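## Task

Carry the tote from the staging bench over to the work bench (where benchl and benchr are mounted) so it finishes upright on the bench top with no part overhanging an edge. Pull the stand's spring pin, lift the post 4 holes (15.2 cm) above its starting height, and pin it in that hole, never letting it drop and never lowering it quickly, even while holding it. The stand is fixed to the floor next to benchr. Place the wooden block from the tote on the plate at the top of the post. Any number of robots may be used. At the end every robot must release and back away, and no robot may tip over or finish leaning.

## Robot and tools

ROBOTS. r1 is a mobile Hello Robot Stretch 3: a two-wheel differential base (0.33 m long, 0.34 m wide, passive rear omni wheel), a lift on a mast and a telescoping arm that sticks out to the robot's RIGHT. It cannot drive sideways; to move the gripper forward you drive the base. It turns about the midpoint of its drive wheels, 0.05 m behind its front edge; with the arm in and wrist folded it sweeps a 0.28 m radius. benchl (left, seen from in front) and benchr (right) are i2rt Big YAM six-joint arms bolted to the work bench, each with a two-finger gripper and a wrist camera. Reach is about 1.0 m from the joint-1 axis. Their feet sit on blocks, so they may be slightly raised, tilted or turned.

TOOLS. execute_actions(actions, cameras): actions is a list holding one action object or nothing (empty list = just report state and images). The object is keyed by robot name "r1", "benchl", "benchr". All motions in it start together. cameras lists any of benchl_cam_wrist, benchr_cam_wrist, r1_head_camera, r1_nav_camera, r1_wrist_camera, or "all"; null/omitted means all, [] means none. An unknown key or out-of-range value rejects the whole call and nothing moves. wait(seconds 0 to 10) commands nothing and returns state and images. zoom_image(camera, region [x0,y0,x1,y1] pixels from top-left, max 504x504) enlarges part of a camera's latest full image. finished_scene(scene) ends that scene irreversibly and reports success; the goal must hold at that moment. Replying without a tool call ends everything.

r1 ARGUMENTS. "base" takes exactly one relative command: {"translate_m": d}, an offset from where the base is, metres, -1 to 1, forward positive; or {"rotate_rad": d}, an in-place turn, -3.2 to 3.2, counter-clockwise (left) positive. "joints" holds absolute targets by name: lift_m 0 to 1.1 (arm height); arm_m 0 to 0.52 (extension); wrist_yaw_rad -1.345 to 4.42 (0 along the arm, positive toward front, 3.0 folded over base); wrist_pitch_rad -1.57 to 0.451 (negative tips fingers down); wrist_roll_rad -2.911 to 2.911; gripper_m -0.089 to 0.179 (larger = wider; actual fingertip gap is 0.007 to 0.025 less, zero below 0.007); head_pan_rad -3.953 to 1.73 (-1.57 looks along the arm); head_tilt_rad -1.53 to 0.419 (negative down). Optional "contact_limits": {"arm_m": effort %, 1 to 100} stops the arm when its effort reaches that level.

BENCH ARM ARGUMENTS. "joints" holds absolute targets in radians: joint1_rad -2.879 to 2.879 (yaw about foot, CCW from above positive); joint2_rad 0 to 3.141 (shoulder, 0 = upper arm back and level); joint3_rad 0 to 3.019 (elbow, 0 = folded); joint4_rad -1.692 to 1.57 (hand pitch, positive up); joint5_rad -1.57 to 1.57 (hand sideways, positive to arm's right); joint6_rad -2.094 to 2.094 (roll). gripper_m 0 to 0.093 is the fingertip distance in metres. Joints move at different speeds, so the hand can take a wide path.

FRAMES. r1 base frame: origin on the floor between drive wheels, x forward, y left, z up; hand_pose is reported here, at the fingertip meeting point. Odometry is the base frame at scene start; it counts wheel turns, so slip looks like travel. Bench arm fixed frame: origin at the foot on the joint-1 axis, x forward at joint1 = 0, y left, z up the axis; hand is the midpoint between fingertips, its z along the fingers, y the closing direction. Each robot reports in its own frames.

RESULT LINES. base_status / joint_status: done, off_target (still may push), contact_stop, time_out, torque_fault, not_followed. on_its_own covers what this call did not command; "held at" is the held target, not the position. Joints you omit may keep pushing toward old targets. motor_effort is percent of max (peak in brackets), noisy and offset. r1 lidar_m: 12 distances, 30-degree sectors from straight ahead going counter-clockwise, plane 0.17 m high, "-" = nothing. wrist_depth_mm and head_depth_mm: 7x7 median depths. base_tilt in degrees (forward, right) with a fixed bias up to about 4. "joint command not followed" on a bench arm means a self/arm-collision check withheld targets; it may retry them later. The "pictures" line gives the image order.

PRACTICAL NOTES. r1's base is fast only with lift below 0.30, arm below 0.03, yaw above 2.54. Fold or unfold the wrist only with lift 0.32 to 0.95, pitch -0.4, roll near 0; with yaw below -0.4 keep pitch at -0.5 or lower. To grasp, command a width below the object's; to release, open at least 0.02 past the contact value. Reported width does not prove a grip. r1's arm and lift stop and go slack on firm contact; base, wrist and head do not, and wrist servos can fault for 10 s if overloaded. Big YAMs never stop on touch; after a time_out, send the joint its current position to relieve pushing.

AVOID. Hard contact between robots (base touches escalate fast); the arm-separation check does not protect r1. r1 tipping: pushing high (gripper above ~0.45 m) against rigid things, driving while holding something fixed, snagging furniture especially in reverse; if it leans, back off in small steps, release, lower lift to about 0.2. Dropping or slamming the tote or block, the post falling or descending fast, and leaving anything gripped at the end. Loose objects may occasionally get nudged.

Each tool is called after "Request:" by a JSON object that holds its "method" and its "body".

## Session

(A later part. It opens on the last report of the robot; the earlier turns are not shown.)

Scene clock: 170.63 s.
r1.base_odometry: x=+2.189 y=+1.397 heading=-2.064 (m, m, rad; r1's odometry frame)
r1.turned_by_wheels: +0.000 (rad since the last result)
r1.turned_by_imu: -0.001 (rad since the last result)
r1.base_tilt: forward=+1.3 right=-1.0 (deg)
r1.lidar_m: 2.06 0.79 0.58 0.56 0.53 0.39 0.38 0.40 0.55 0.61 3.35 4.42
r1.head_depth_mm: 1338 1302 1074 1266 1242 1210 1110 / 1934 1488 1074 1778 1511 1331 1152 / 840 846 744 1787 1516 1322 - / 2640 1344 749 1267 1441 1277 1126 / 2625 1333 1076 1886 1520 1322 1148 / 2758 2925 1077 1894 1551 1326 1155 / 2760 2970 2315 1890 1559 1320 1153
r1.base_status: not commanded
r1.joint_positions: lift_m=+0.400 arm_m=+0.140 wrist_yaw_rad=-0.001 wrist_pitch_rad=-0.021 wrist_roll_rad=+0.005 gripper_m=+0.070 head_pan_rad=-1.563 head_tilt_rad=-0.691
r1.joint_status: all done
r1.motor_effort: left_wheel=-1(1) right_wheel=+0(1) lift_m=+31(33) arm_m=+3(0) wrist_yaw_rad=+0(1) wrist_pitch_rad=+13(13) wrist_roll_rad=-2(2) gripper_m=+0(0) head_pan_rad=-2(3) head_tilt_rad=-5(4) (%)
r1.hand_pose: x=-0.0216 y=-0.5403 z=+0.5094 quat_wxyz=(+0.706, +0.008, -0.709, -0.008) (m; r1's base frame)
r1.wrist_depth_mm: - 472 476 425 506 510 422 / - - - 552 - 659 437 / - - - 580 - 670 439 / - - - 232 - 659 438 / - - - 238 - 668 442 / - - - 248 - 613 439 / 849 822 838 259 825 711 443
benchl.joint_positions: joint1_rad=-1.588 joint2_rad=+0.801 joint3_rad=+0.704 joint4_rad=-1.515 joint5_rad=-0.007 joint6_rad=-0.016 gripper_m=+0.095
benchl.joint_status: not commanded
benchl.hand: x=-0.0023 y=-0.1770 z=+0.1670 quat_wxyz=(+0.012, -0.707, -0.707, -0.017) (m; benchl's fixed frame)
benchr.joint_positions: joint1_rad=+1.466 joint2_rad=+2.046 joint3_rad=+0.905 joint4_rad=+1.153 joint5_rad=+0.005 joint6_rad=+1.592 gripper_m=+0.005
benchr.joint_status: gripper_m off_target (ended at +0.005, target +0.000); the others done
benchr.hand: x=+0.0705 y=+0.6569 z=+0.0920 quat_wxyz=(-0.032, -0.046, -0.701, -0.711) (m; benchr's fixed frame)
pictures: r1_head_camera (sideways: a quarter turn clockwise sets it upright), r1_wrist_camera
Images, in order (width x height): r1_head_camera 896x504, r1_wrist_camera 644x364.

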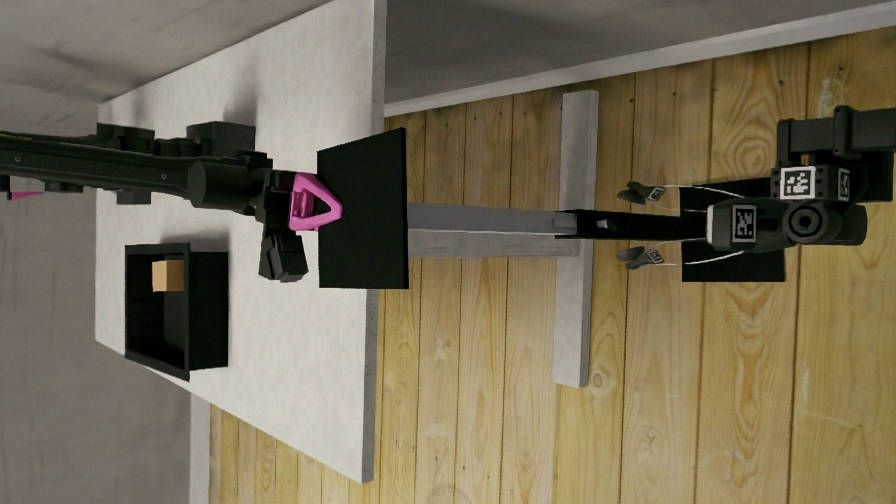

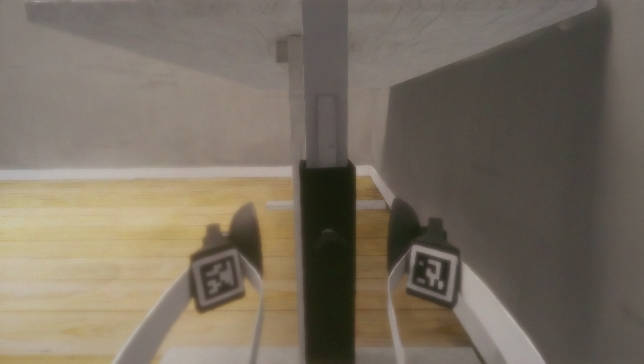

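Request:
{"method": "execute_actions", "body": {"actions": [{"r1":{"joints":{"lift_m":0.393,"arm_m":0.16}}}], "cameras": []}}

Request:
{"method": "execute_actions", "body": {"actions": [{"r1":{"joints":{"gripper_m":-0.03}}}], "cameras": ["r1_wrist_camera"]}}

Request:
{"method": "execute_actions", "body": {"actions": [{"r1":{"joints":{"arm_m":0.135}}}], "cameras": ["r1_head_camera","r1_wrist_camera"]}}

Request:
{"method": "execute_actions", "body": {"actions": [{"benchr":{"joints":{"joint2_rad":1.95,"joint3_rad":0.95,"joint4_rad":1.05}}}], "cameras": ["r1_head_camera"]}}

Scene clock: 176.63 s.
r1.base_odometry: x=+2.189 y=+1.397 heading=-2.064 (m, m, rad; r1's odometry frame)
r1.turned_by_wheels: +0.000 (rad since the last result)
r1.turned_by_imu: -0.001 (rad since the last result)
r1.base_tilt: forward=+1.2 right=-0.8 (deg)
r1.lidar_m: 2.06 0.79 0.58 0.56 0.53 0.39 0.38 0.40 0.55 0.61 3.37 4.43
r1.head_depth_mm: 1345 1311 1076 1266 1235 1219 1107 / 1946 1485 1076 1782 1521 1328 1152 / 841 847 743 1787 1520 1342 - / 2637 1336 751 1270 1452 1291 1131 / 2648 1335 1073 1888 1524 1322 1152 / 2761 2959 1079 1870 1557 1324 1158 / 2779 3026 2345 1899 1554 1330 1152
r1.base_status: not commanded
r1.joint_positions: lift_m=+0.393 arm_m=+0.160 wrist_yaw_rad=-0.001 wrist_pitch_rad=-0.021 wrist_roll_rad=+0.005 gripper_m=+0.070 head_pan_rad=-1.563 head_tilt_rad=-0.691
r1.joint_status: all done
r1.motor_effort: left_wheel=-1(1) right_wheel=+1(0) lift_m=+30(31) arm_m=+2(5) wrist_yaw_rad=-1(0) wrist_pitch_rad=+13(13) wrist_roll_rad=-2(2) gripper_m=+0(0) head_pan_rad=-3(3) head_tilt_rad=-5(5) (%)
r1.hand_pose: x=-0.0216 y=-0.5603 z=+0.5024 quat_wxyz=(+0.706, +0.008, -0.709, -0.008) (m; r1's base frame)
r1.wrist_depth_mm: - 494 505 198 531 538 439 / - - - 204 - 657 437 / - - - 212 - 670 438 / - - - 211 - 657 442 / - - - 217 - 678 440 / - - - 228 - 635 443 / 838 810 812 235 799 684 450
benchl.joint_positions: joint1_rad=-1.588 joint2_rad=+0.801 joint3_rad=+0.704 joint4_rad=-1.515 joint5_rad=-0.007 joint6_rad=-0.016 gripper_m=+0.095
benchl.joint_status: not commanded
benchl.hand: x=-0.0023 y=-0.1770 z=+0.1670 quat_wxyz=(+0.012, -0.707, -0.707, -0.017) (m; benchl's fixed frame)
benchr.joint_positions: joint1_rad=+1.466 joint2_rad=+2.046 joint3_rad=+0.905 joint4_rad=+1.153 joint5_rad=+0.005 joint6_rad=+1.592 gripper_m=+0.005
benchr.joint_status: not commanded
benchr.hand: x=+0.0705 y=+0.6569 z=+0.0920 quat_wxyz=(-0.032, -0.046, -0.701, -0.711) (m; benchr's fixed frame)
pictures: none
No camera images: the call's "cameras" was empty. Leave "cameras" out to get every camera's image.

Scene clock: 178.13 s.
r1.base_odometry: x=+2.189 y=+1.397 heading=-2.064 (m, m, rad; r1's odometry frame)
r1.turned_by_wheels: +0.000 (rad since the last result)
r1.turned_by_imu: -0.001 (rad since the last result)
r1.base_tilt: forward=+1.3 right=-1.1 (deg)
r1.lidar_m: 2.07 0.79 0.59 0.56 0.53 0.39 0.38 0.40 0.55 0.61 3.34 4.43
r1.head_depth_mm: 1350 1303 1076 1264 1238 1210 1112 / 1935 1489 1086 1776 1514 1331 1157 / 828 849 740 1779 1533 1346 - / 2617 1337 751 1267 1444 1302 1123 / 2662 1342 1071 1896 1518 1327 1152 / 2722 2949 1073 1888 1553 1326 1155 / 2735 2989 2324 1901 1564 1312 1145
r1.base_status: not commanded
r1.joint_positions: lift_m=+0.393 arm_m=+0.160 wrist_yaw_rad=-0.010 wrist_pitch_rad=-0.007 wrist_roll_rad=+0.004 gripper_m=-0.029 head_pan_rad=-1.563 head_tilt_rad=-0.691
r1.joint_status: all done
r1.motor_effort: left_wheel=-3(3) right_wheel=+5(5) lift_m=+30(31) arm_m=+2(3) wrist_yaw_rad=+6(6) wrist_pitch_rad=+4(13) wrist_roll_rad=-2(2) gripper_m=-14(89) head_pan_rad=-2(2) head_tilt_rad=-5(5) (%)
r1.hand_pose: x=-0.0239 y=-0.5607 z=+0.5062 quat_wxyz=(+0.706, -0.001, -0.708, -0.006) (m; r1's base frame)
r1.wrist_depth_mm: 516 463 469 199 492 496 409 / - - - 546 - 649 431 / - - - 562 - 645 437 / - - - 209 - 653 432 / - - - - - 649 435 / - - - 228 - 655 440 / 854 834 844 232 807 666 440
benchl.joint_positions: joint1_rad=-1.588 joint2_rad=+0.801 joint3_rad=+0.704 joint4_rad=-1.515 joint5_rad=-0.007 joint6_rad=-0.016 gripper_m=+0.095
benchl.joint_status: not commanded
benchl.hand: x=-0.0023 y=-0.1770 z=+0.1670 quat_wxyz=(+0.012, -0.707, -0.707, -0.017) (m; benchl's fixed frame)
benchr.joint_positions: joint1_rad=+1.466 joint2_rad=+2.046 joint3_rad=+0.905 joint4_rad=+1.153 joint5_rad=+0.005 joint6_rad=+1.592 gripper_m=+0.005
benchr.joint_status: not commanded
benchr.hand: x=+0.0705 y=+0.6569 z=+0.0920 quat_wxyz=(-0.032, -0.046, -0.701, -0.711) (m; benchr's fixed frame)
pictures: r1_wrist_camera
Images, in order (width x height): r1_wrist_camera 644x364.

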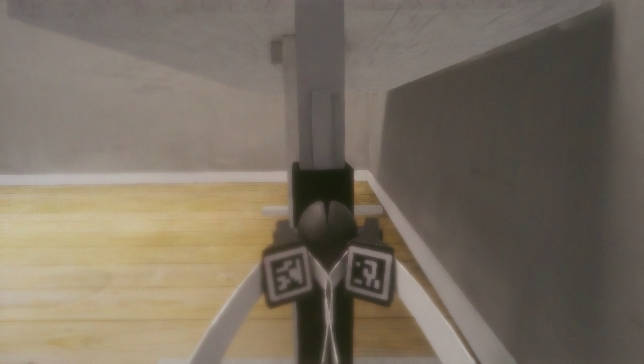

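Scene clock: 179.27 s.
r1.base_odometry: x=+2.189 y=+1.397 heading=-2.064 (m, m, rad; r1's odometry frame)
r1.turned_by_wheels: +0.000 (rad since the last result)
r1.turned_by_imu: +0.000 (rad since the last result)
r1.base_tilt: forward=+1.4 right=-1.0 (deg)
r1.lidar_m: 2.07 0.79 0.58 0.56 0.53 0.39 0.38 0.40 0.55 0.61 3.37 4.42
r1.head_depth_mm: 1345 1307 1078 1251 1239 1214 1111 / 1935 1488 1078 1790 1512 1316 1162 / 843 846 742 1775 1522 1331 - / 2628 1351 749 1269 1448 1285 1155 / 2646 1338 1073 1889 1526 1323 1156 / 2743 2875 1077 1887 1563 1333 1158 / 2755 3022 2315 1889 1554 1329 1149
r1.base_status: not commanded
r1.joint_positions: lift_m=+0.393 arm_m=+0.135 wrist_yaw_rad=-0.002 wrist_pitch_rad=-0.014 wrist_roll_rad=+0.004 gripper_m=-0.029 head_pan_rad=-1.563 head_tilt_rad=-0.691
r1.joint_status: all done
r1.motor_effort: left_wheel=-1(3) right_wheel=+1(5) lift_m=+31(30) arm_m=-3(2) wrist_yaw_rad=+2(6) wrist_pitch_rad=+9(9) wrist_roll_rad=-2(2) gripper_m=-11(13) head_pan_rad=-3(3) head_tilt_rad=-5(4) (%)
r1.hand_pose: x=-0.0220 y=-0.5362 z=+0.5043 quat_wxyz=(+0.706, +0.004, -0.708, -0.006) (m; r1's base frame)
r1.wrist_depth_mm: - 482 483 431 505 514 427 / - - - 564 - 650 437 / - - - 576 - 662 442 / - - - 234 - 669 443 / - - - - - 674 439 / - - - 253 - 674 443 / 834 844 826 263 823 672 447
benchl.joint_positions: joint1_rad=-1.588 joint2_rad=+0.801 joint3_rad=+0.704 joint4_rad=-1.515 joint5_rad=-0.007 joint6_rad=-0.016 gripper_m=+0.095
benchl.joint_status: not commanded
benchl.hand: x=-0.0023 y=-0.1770 z=+0.1670 quat_wxyz=(+0.012, -0.707, -0.707, -0.017) (m; benchl's fixed frame)
benchr.joint_positions: joint1_rad=+1.466 joint2_rad=+2.046 joint3_rad=+0.905 joint4_rad=+1.153 joint5_rad=+0.005 joint6_rad=+1.592 gripper_m=+0.005
benchr.joint_status: not commanded
benchr.hand: x=+0.0705 y=+0.6569 z=+0.0920 quat_wxyz=(-0.032, -0.046, -0.701, -0.711) (m; benchr's fixed frame)
pictures: r1_head_camera (sideways: a quarter turn clockwise sets it upright), r1_wrist_camera
Images, in order (width x height): r1_head_camera 896x504, r1_wrist_camera 644x364.

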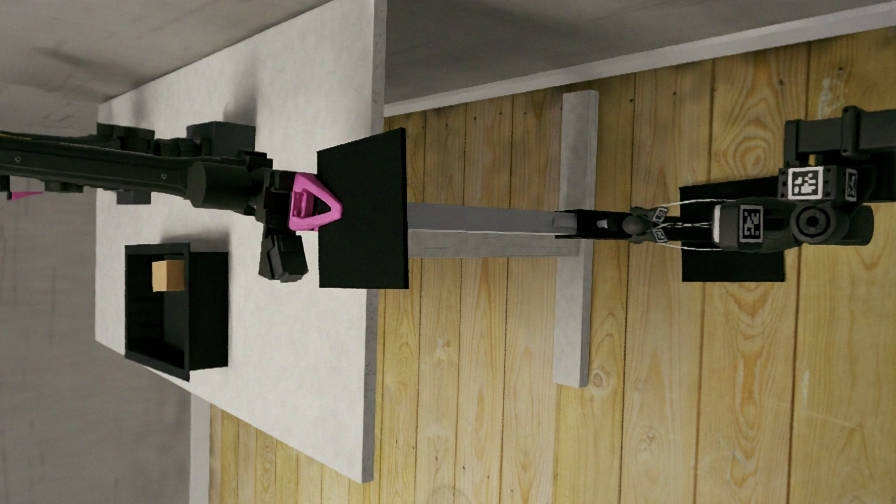

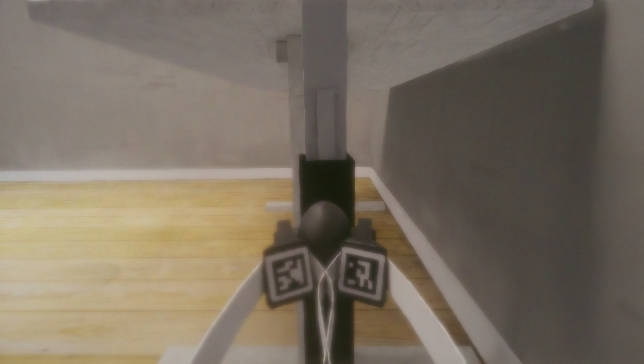

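Scene clock: 179.93 s.
r1.base_odometry: x=+2.189 y=+1.397 heading=-2.064 (m, m, rad; r1's odometry frame)
r1.turned_by_wheels: +0.000 (rad since the last result)
r1.turned_by_imu: +0.000 (rad since the last result)
r1.base_tilt: forward=+1.1 right=-0.9 (deg)
r1.lidar_m: 2.07 0.79 0.58 0.57 0.53 0.39 0.38 0.40 0.55 0.61 3.37 4.43
r1.head_depth_mm: 1347 1313 1074 1262 1244 1212 1112 / 1932 1496 1074 1771 1503 1322 1164 / 844 844 739 1794 1516 1320 - / 2642 1348 746 1274 1447 1285 1149 / 2660 1339 1079 1890 1518 1325 1152 / 2765 2911 1078 1871 1558 1322 1157 / 2763 3037 2332 1879 1547 1329 1153
r1.base_status: not commanded
r1.joint_positions: lift_m=+0.393 arm_m=+0.135 wrist_yaw_rad=-0.002 wrist_pitch_rad=-0.014 wrist_roll_rad=+0.004 gripper_m=-0.029 head_pan_rad=-1.563 head_tilt_rad=-0.691
r1.joint_status: not commanded
r1.motor_effort: left_wheel=-1(1) right_wheel=+1(1) lift_m=+31(30) arm_m=-3(3) wrist_yaw_rad=+1(1) wrist_pitch_rad=+9(9) wrist_roll_rad=-2(2) gripper_m=-11(11) head_pan_rad=-2(2) head_tilt_rad=-5(4) (%)
r1.hand_pose: x=-0.0220 y=-0.5362 z=+0.5043 quat_wxyz=(+0.706, +0.004, -0.708, -0.006) (m; r1's base frame)
r1.wrist_depth_mm: - 474 496 435 505 520 429 / - - - 556 - 659 438 / - - - 576 - 671 438 / - - - 236 - 650 441 / - - - - - 678 438 / - - - 254 - 672 442 / 823 838 818 263 833 673 443
benchl.joint_positions: joint1_rad=-1.588 joint2_rad=+0.801 joint3_rad=+0.704 joint4_rad=-1.515 joint5_rad=-0.007 joint6_rad=-0.016 gripper_m=+0.095
benchl.joint_status: not commanded
benchl.hand: x=-0.0023 y=-0.1770 z=+0.1670 quat_wxyz=(+0.012, -0.707, -0.707, -0.017) (m; benchl's fixed frame)
benchr.joint_positions: joint1_rad=+1.466 joint2_rad=+2.009 joint3_rad=+0.906 joint4_rad=+1.064 joint5_rad=+0.004 joint6_rad=+1.597 gripper_m=+0.006
benchr.joint_status: all done
benchr.hand: x=+0.0705 y=+0.6584 z=+0.0936 quat_wxyz=(-0.029, -0.049, -0.719, -0.692) (m; benchr's fixed frame)
pictures: r1_head_camera (sideways: a quarter turn clockwise sets it upright)
Images, in order (width x height): r1_head_camera 896x504.

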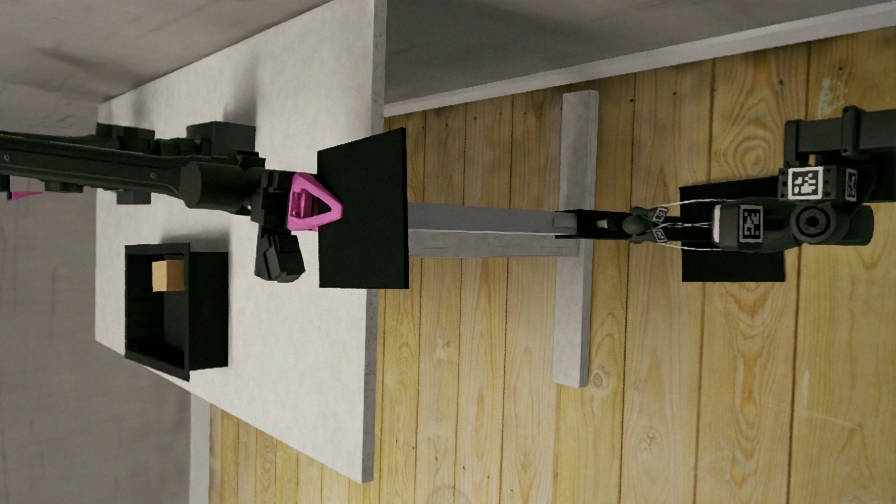

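Missed; go deeper and a bit lower.

Request:
{"method": "execute_actions", "body": {"actions": [{"r1":{"joints":{"gripper_m":0.06,"lift_m":0.383}},"benchr":{"joints":{"joint2_rad":2.03,"joint3_rad":0.93,"joint4_rad":1.16}}}], "cameras": []}}

Request:
{"method": "execute_actions", "body": {"actions": [{"r1":{"joints":{"arm_m":0.176}}}], "cameras": ["r1_wrist_camera"]}}

Request:
{"method": "execute_actions", "body": {"actions": [{"r1":{"joints":{"gripper_m":-0.03}}}], "cameras": ["r1_wrist_camera"]}}

Request:
{"method": "execute_actions", "body": {"actions": [{"r1":{"joints":{"arm_m":0.15}}}], "cameras": ["r1_head_camera","r1_wrist_camera"]}}

Scene clock: 185.90 s.
r1.base_odometry: x=+2.189 y=+1.397 heading=-2.064 (m, m, rad; r1's odometry frame)
r1.turned_by_wheels: +0.000 (rad since the last result)
r1.turned_by_imu: -0.001 (rad since the last result)
r1.base_tilt: forward=+1.3 right=-1.0 (deg)
r1.lidar_m: 2.06 0.79 0.58 0.56 0.53 0.39 0.38 0.40 0.55 0.61 3.36 4.42
r1.head_depth_mm: 1341 1313 1078 1268 1232 1217 1111 / 1944 1483 1080 1779 1525 1322 1163 / 846 845 741 1778 1523 1325 - / 2656 1349 749 1269 1457 1292 1145 / 2646 1339 1077 1890 1523 1329 1149 / 2793 2903 1076 1899 1567 1320 1150 / 2774 2980 2337 1893 1559 1321 1158
r1.base_status: not commanded
r1.joint_positions: lift_m=+0.383 arm_m=+0.135 wrist_yaw_rad=-0.002 wrist_pitch_rad=-0.015 wrist_roll_rad=+0.004 gripper_m=+0.060 head_pan_rad=-1.563 head_tilt_rad=-0.691
r1.joint_status: all done
r1.motor_effort: left_wheel=-1(1) right_wheel=+1(1) lift_m=+31(31) arm_m=-2(2) wrist_yaw_rad=+2(2) wrist_pitch_rad=+9(9) wrist_roll_rad=-2(2) gripper_m=+0(80) head_pan_rad=-3(3) head_tilt_rad=-5(5) (%)
r1.hand_pose: x=-0.0220 y=-0.5361 z=+0.4942 quat_wxyz=(+0.706, +0.005, -0.708, -0.006) (m; r1's base frame)
r1.wrist_depth_mm: - 520 526 435 554 556 437 / - - - 570 - 658 438 / - - - 580 - 660 439 / - - - 237 - 662 444 / - - - 244 - 662 443 / - - - 253 993 645 440 / 814 825 819 264 796 629 443
benchl.joint_positions: joint1_rad=-1.588 joint2_rad=+0.801 joint3_rad=+0.704 joint4_rad=-1.515 joint5_rad=-0.007 joint6_rad=-0.016 gripper_m=+0.095
benchl.joint_status: not commanded
benchl.hand: x=-0.0023 y=-0.1770 z=+0.1670 quat_wxyz=(+0.012, -0.707, -0.707, -0.017) (m; benchl's fixed frame)
benchr.joint_positions: joint1_rad=+1.466 joint2_rad=+2.033 joint3_rad=+0.906 joint4_rad=+1.124 joint5_rad=+0.004 joint6_rad=+1.596 gripper_m=+0.005
benchr.joint_status: all done
benchr.hand: x=+0.0704 y=+0.6578 z=+0.0934 quat_wxyz=(-0.029, -0.048, -0.706, -0.706) (m; benchr's fixed frame)
pictures: none
No camera images: the call's "cameras" was empty. Leave "cameras" out to get every camera's image.

Scene clock: 187.27 s.
r1.base_odometry: x=+2.189 y=+1.397 heading=-2.064 (m, m, rad; r1's odometry frame)
r1.turned_by_wheels: +0.000 (rad since the last result)
r1.turned_by_imu: +0.000 (rad since the last result)
r1.base_tilt: forward=+1.2 right=-0.9 (deg)
r1.lidar_m: 2.07 0.79 0.58 0.56 0.53 0.39 0.38 0.40 0.55 0.61 3.37 4.45
r1.head_depth_mm: 1345 1300 1080 1265 1238 1209 1111 / 1942 1483 1081 1809 1513 1330 1166 / 844 844 740 1786 1514 1347 1115 / 2674 1333 749 1267 1445 1300 1129 / 2659 1335 1078 1900 1523 1320 1148 / 2806 2931 1077 1879 1553 1330 1151 / 2717 3002 2309 1884 1559 1321 1147
r1.base_status: not commanded
r1.joint_positions: lift_m=+0.383 arm_m=+0.176 wrist_yaw_rad=-0.002 wrist_pitch_rad=-0.015 wrist_roll_rad=+0.004 gripper_m=+0.060 head_pan_rad=-1.563 head_tilt_rad=-0.691
r1.joint_status: all done
r1.motor_effort: left_wheel=-1(1) right_wheel=+1(1) lift_m=+31(30) arm_m=+2(3) wrist_yaw_rad=+2(2) wrist_pitch_rad=+9(9) wrist_roll_rad=-2(2) gripper_m=+1(0) head_pan_rad=-3(3) head_tilt_rad=-4(5) (%)
r1.hand_pose: x=-0.0220 y=-0.5765 z=+0.4942 quat_wxyz=(+0.706, +0.005, -0.708, -0.006) (m; r1's base frame)
r1.wrist_depth_mm: - 523 522 183 547 559 438 / - - - 190 - 658 437 / - - - 195 - 674 438 / - - - 192 - 668 438 / - - - 198 - 668 439 / - - - 208 980 656 443 / 819 821 812 217 795 631 447
benchl.joint_positions: joint1_rad=-1.588 joint2_rad=+0.801 joint3_rad=+0.704 joint4_rad=-1.515 joint5_rad=-0.007 joint6_rad=-0.016 gripper_m=+0.095
benchl.joint_status: not commanded
benchl.hand: x=-0.0023 y=-0.1770 z=+0.1670 quat_wxyz=(+0.012, -0.707, -0.707, -0.017) (m; benchl's fixed frame)
benchr.joint_positions: joint1_rad=+1.466 joint2_rad=+2.033 joint3_rad=+0.906 joint4_rad=+1.124 joint5_rad=+0.004 joint6_rad=+1.596 gripper_m=+0.005
benchr.joint_status: not commanded
benchr.hand: x=+0.0704 y=+0.6578 z=+0.0934 quat_wxyz=(-0.029, -0.048, -0.706, -0.706) (m; benchr's fixed frame)
pictures: r1_wrist_camera
Images, in order (width x height): r1_wrist_camera 644x364.

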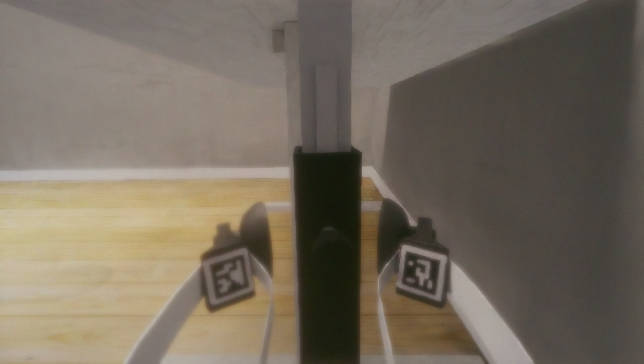

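Scene clock: 188.63 s.
r1.base_odometry: x=+2.189 y=+1.397 heading=-2.064 (m, m, rad; r1's odometry frame)
r1.turned_by_wheels: +0.000 (rad since the last result)
r1.turned_by_imu: +0.000 (rad since the last result)
r1.base_tilt: forward=+1.1 right=-1.1 (deg)
r1.lidar_m: 2.07 0.79 0.59 0.57 0.53 0.39 0.38 0.40 0.55 0.61 3.37 4.44
r1.head_depth_mm: 1345 1307 1072 1271 1236 1214 1109 / 1928 1487 1075 1789 1512 1329 1168 / 830 844 742 1789 1513 1349 1113 / 2622 1334 750 1274 1441 1292 1136 / 2636 1342 1074 1900 1521 1326 1154 / 2737 2969 1075 1910 1549 1328 1150 / 2755 3012 2304 1900 1563 1332 1145
r1.base_status: not commanded
r1.joint_positions: lift_m=+0.383 arm_m=+0.176 wrist_yaw_rad=-0.010 wrist_pitch_rad=-0.012 wrist_roll_rad=+0.004 gripper_m=-0.029 head_pan_rad=-1.563 head_tilt_rad=-0.691
r1.joint_status: all done
r1.motor_effort: left_wheel=-2(2) right_wheel=+5(5) lift_m=+30(31) arm_m=+2(3) wrist_yaw_rad=+7(7) wrist_pitch_rad=+8(9) wrist_roll_rad=-2(2) gripper_m=-19(95) head_pan_rad=-3(2) head_tilt_rad=-6(5) (%)
r1.hand_pose: x=-0.0241 y=-0.5766 z=+0.4948 quat_wxyz=(+0.706, +0.001, -0.708, -0.008) (m; r1's base frame)
r1.wrist_depth_mm: - 520 525 184 534 547 434 / - - - 189 - 650 430 / - - - 226 - 644 434 / - - - 192 - 647 436 / - - - 185 - 656 435 / - - - 208 930 663 433 / 823 823 812 214 809 615 437
benchl.joint_positions: joint1_rad=-1.588 joint2_rad=+0.801 joint3_rad=+0.704 joint4_rad=-1.515 joint5_rad=-0.007 joint6_rad=-0.016 gripper_m=+0.095
benchl.joint_status: not commanded
benchl.hand: x=-0.0023 y=-0.1770 z=+0.1670 quat_wxyz=(+0.012, -0.707, -0.707, -0.017) (m; benchl's fixed frame)
benchr.joint_positions: joint1_rad=+1.466 joint2_rad=+2.033 joint3_rad=+0.906 joint4_rad=+1.124 joint5_rad=+0.004 joint6_rad=+1.596 gripper_m=+0.005
benchr.joint_status: not commanded
benchr.hand: x=+0.0704 y=+0.6578 z=+0.0934 quat_wxyz=(-0.029, -0.048, -0.706, -0.706) (m; benchr's fixed frame)
pictures: r1_wrist_camera
Images, in order (width x height): r1_wrist_camera 644x364.

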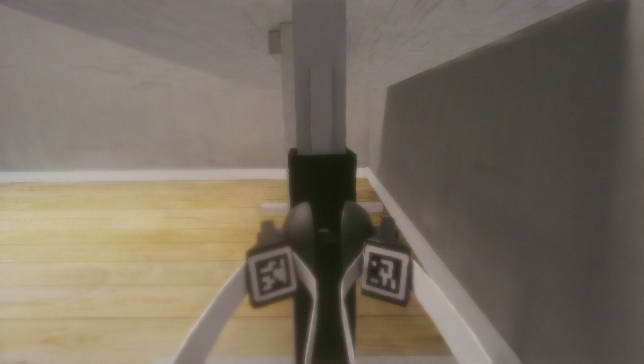

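Scene clock: 189.80 s.
r1.base_odometry: x=+2.189 y=+1.397 heading=-2.064 (m, m, rad; r1's odometry frame)
r1.turned_by_wheels: +0.000 (rad since the last result)
r1.turned_by_imu: +0.000 (rad since the last result)
r1.base_tilt: forward=+1.4 right=-1.0 (deg)
r1.lidar_m: 2.06 0.79 0.59 0.56 0.53 0.39 0.38 0.40 0.55 0.61 3.36 4.42
r1.head_depth_mm: 1342 1312 1074 1264 1242 1222 1114 / 1936 1478 1083 1787 1516 1328 1152 / 847 844 739 1780 1514 1325 - / 2631 1344 749 1275 1446 1325 1135 / 2676 1338 1078 1884 1520 1327 1152 / 2779 2962 1079 1885 1555 1326 1154 / 2719 3004 2293 1899 1561 1324 1152
r1.base_status: not commanded
r1.joint_positions: lift_m=+0.383 arm_m=+0.150 wrist_yaw_rad=-0.003 wrist_pitch_rad=-0.014 wrist_roll_rad=+0.004 gripper_m=-0.029 head_pan_rad=-1.563 head_tilt_rad=-0.692
r1.joint_status: all done
r1.motor_effort: left_wheel=-1(3) right_wheel=+0(5) lift_m=+30(30) arm_m=-2(3) wrist_yaw_rad=+1(7) wrist_pitch_rad=+9(9) wrist_roll_rad=-2(2) gripper_m=-12(19) head_pan_rad=-3(2) head_tilt_rad=-5(4) (%)
r1.hand_pose: x=-0.0221 y=-0.5512 z=+0.4944 quat_wxyz=(+0.706, +0.004, -0.708, -0.006) (m; r1's base frame)
r1.wrist_depth_mm: - 513 530 430 547 550 436 / - - - 552 - 679 442 / - - - 567 - 663 441 / - - - 221 - 661 433 / - - - - - 665 440 / - - - 236 967 659 442 / 822 813 816 247 794 682 446
benchl.joint_positions: joint1_rad=-1.588 joint2_rad=+0.801 joint3_rad=+0.704 joint4_rad=-1.515 joint5_rad=-0.007 joint6_rad=-0.016 gripper_m=+0.095
benchl.joint_status: not commanded
benchl.hand: x=-0.0023 y=-0.1770 z=+0.1670 quat_wxyz=(+0.012, -0.707, -0.707, -0.017) (m; benchl's fixed frame)
benchr.joint_positions: joint1_rad=+1.466 joint2_rad=+2.033 joint3_rad=+0.906 joint4_rad=+1.124 joint5_rad=+0.004 joint6_rad=+1.596 gripper_m=+0.005
benchr.joint_status: not commanded
benchr.hand: x=+0.0704 y=+0.6578 z=+0.0934 quat_wxyz=(-0.029, -0.048, -0.706, -0.706) (m; benchr's fixed frame)
pictures: r1_head_camera (sideways: a quarter turn clockwise sets it upright), r1_wrist_camera
Images, in order (width x height): r1_head_camera 896x504, r1_wrist_camera 644x364.

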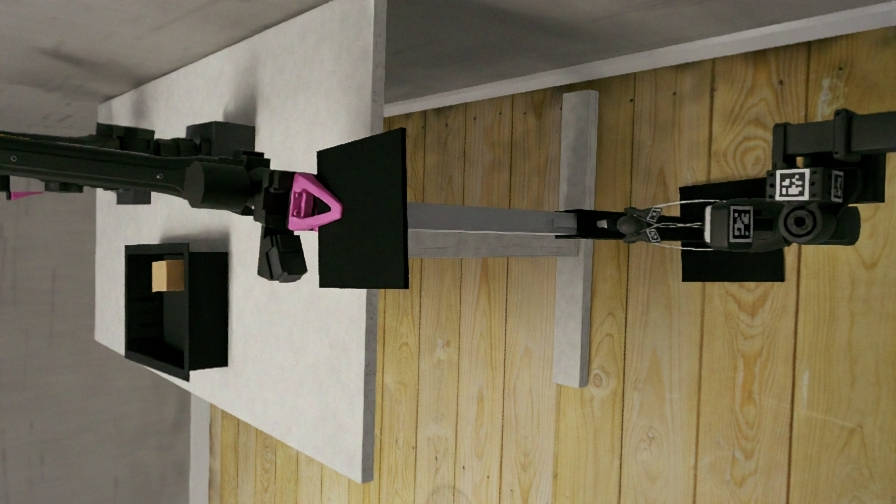

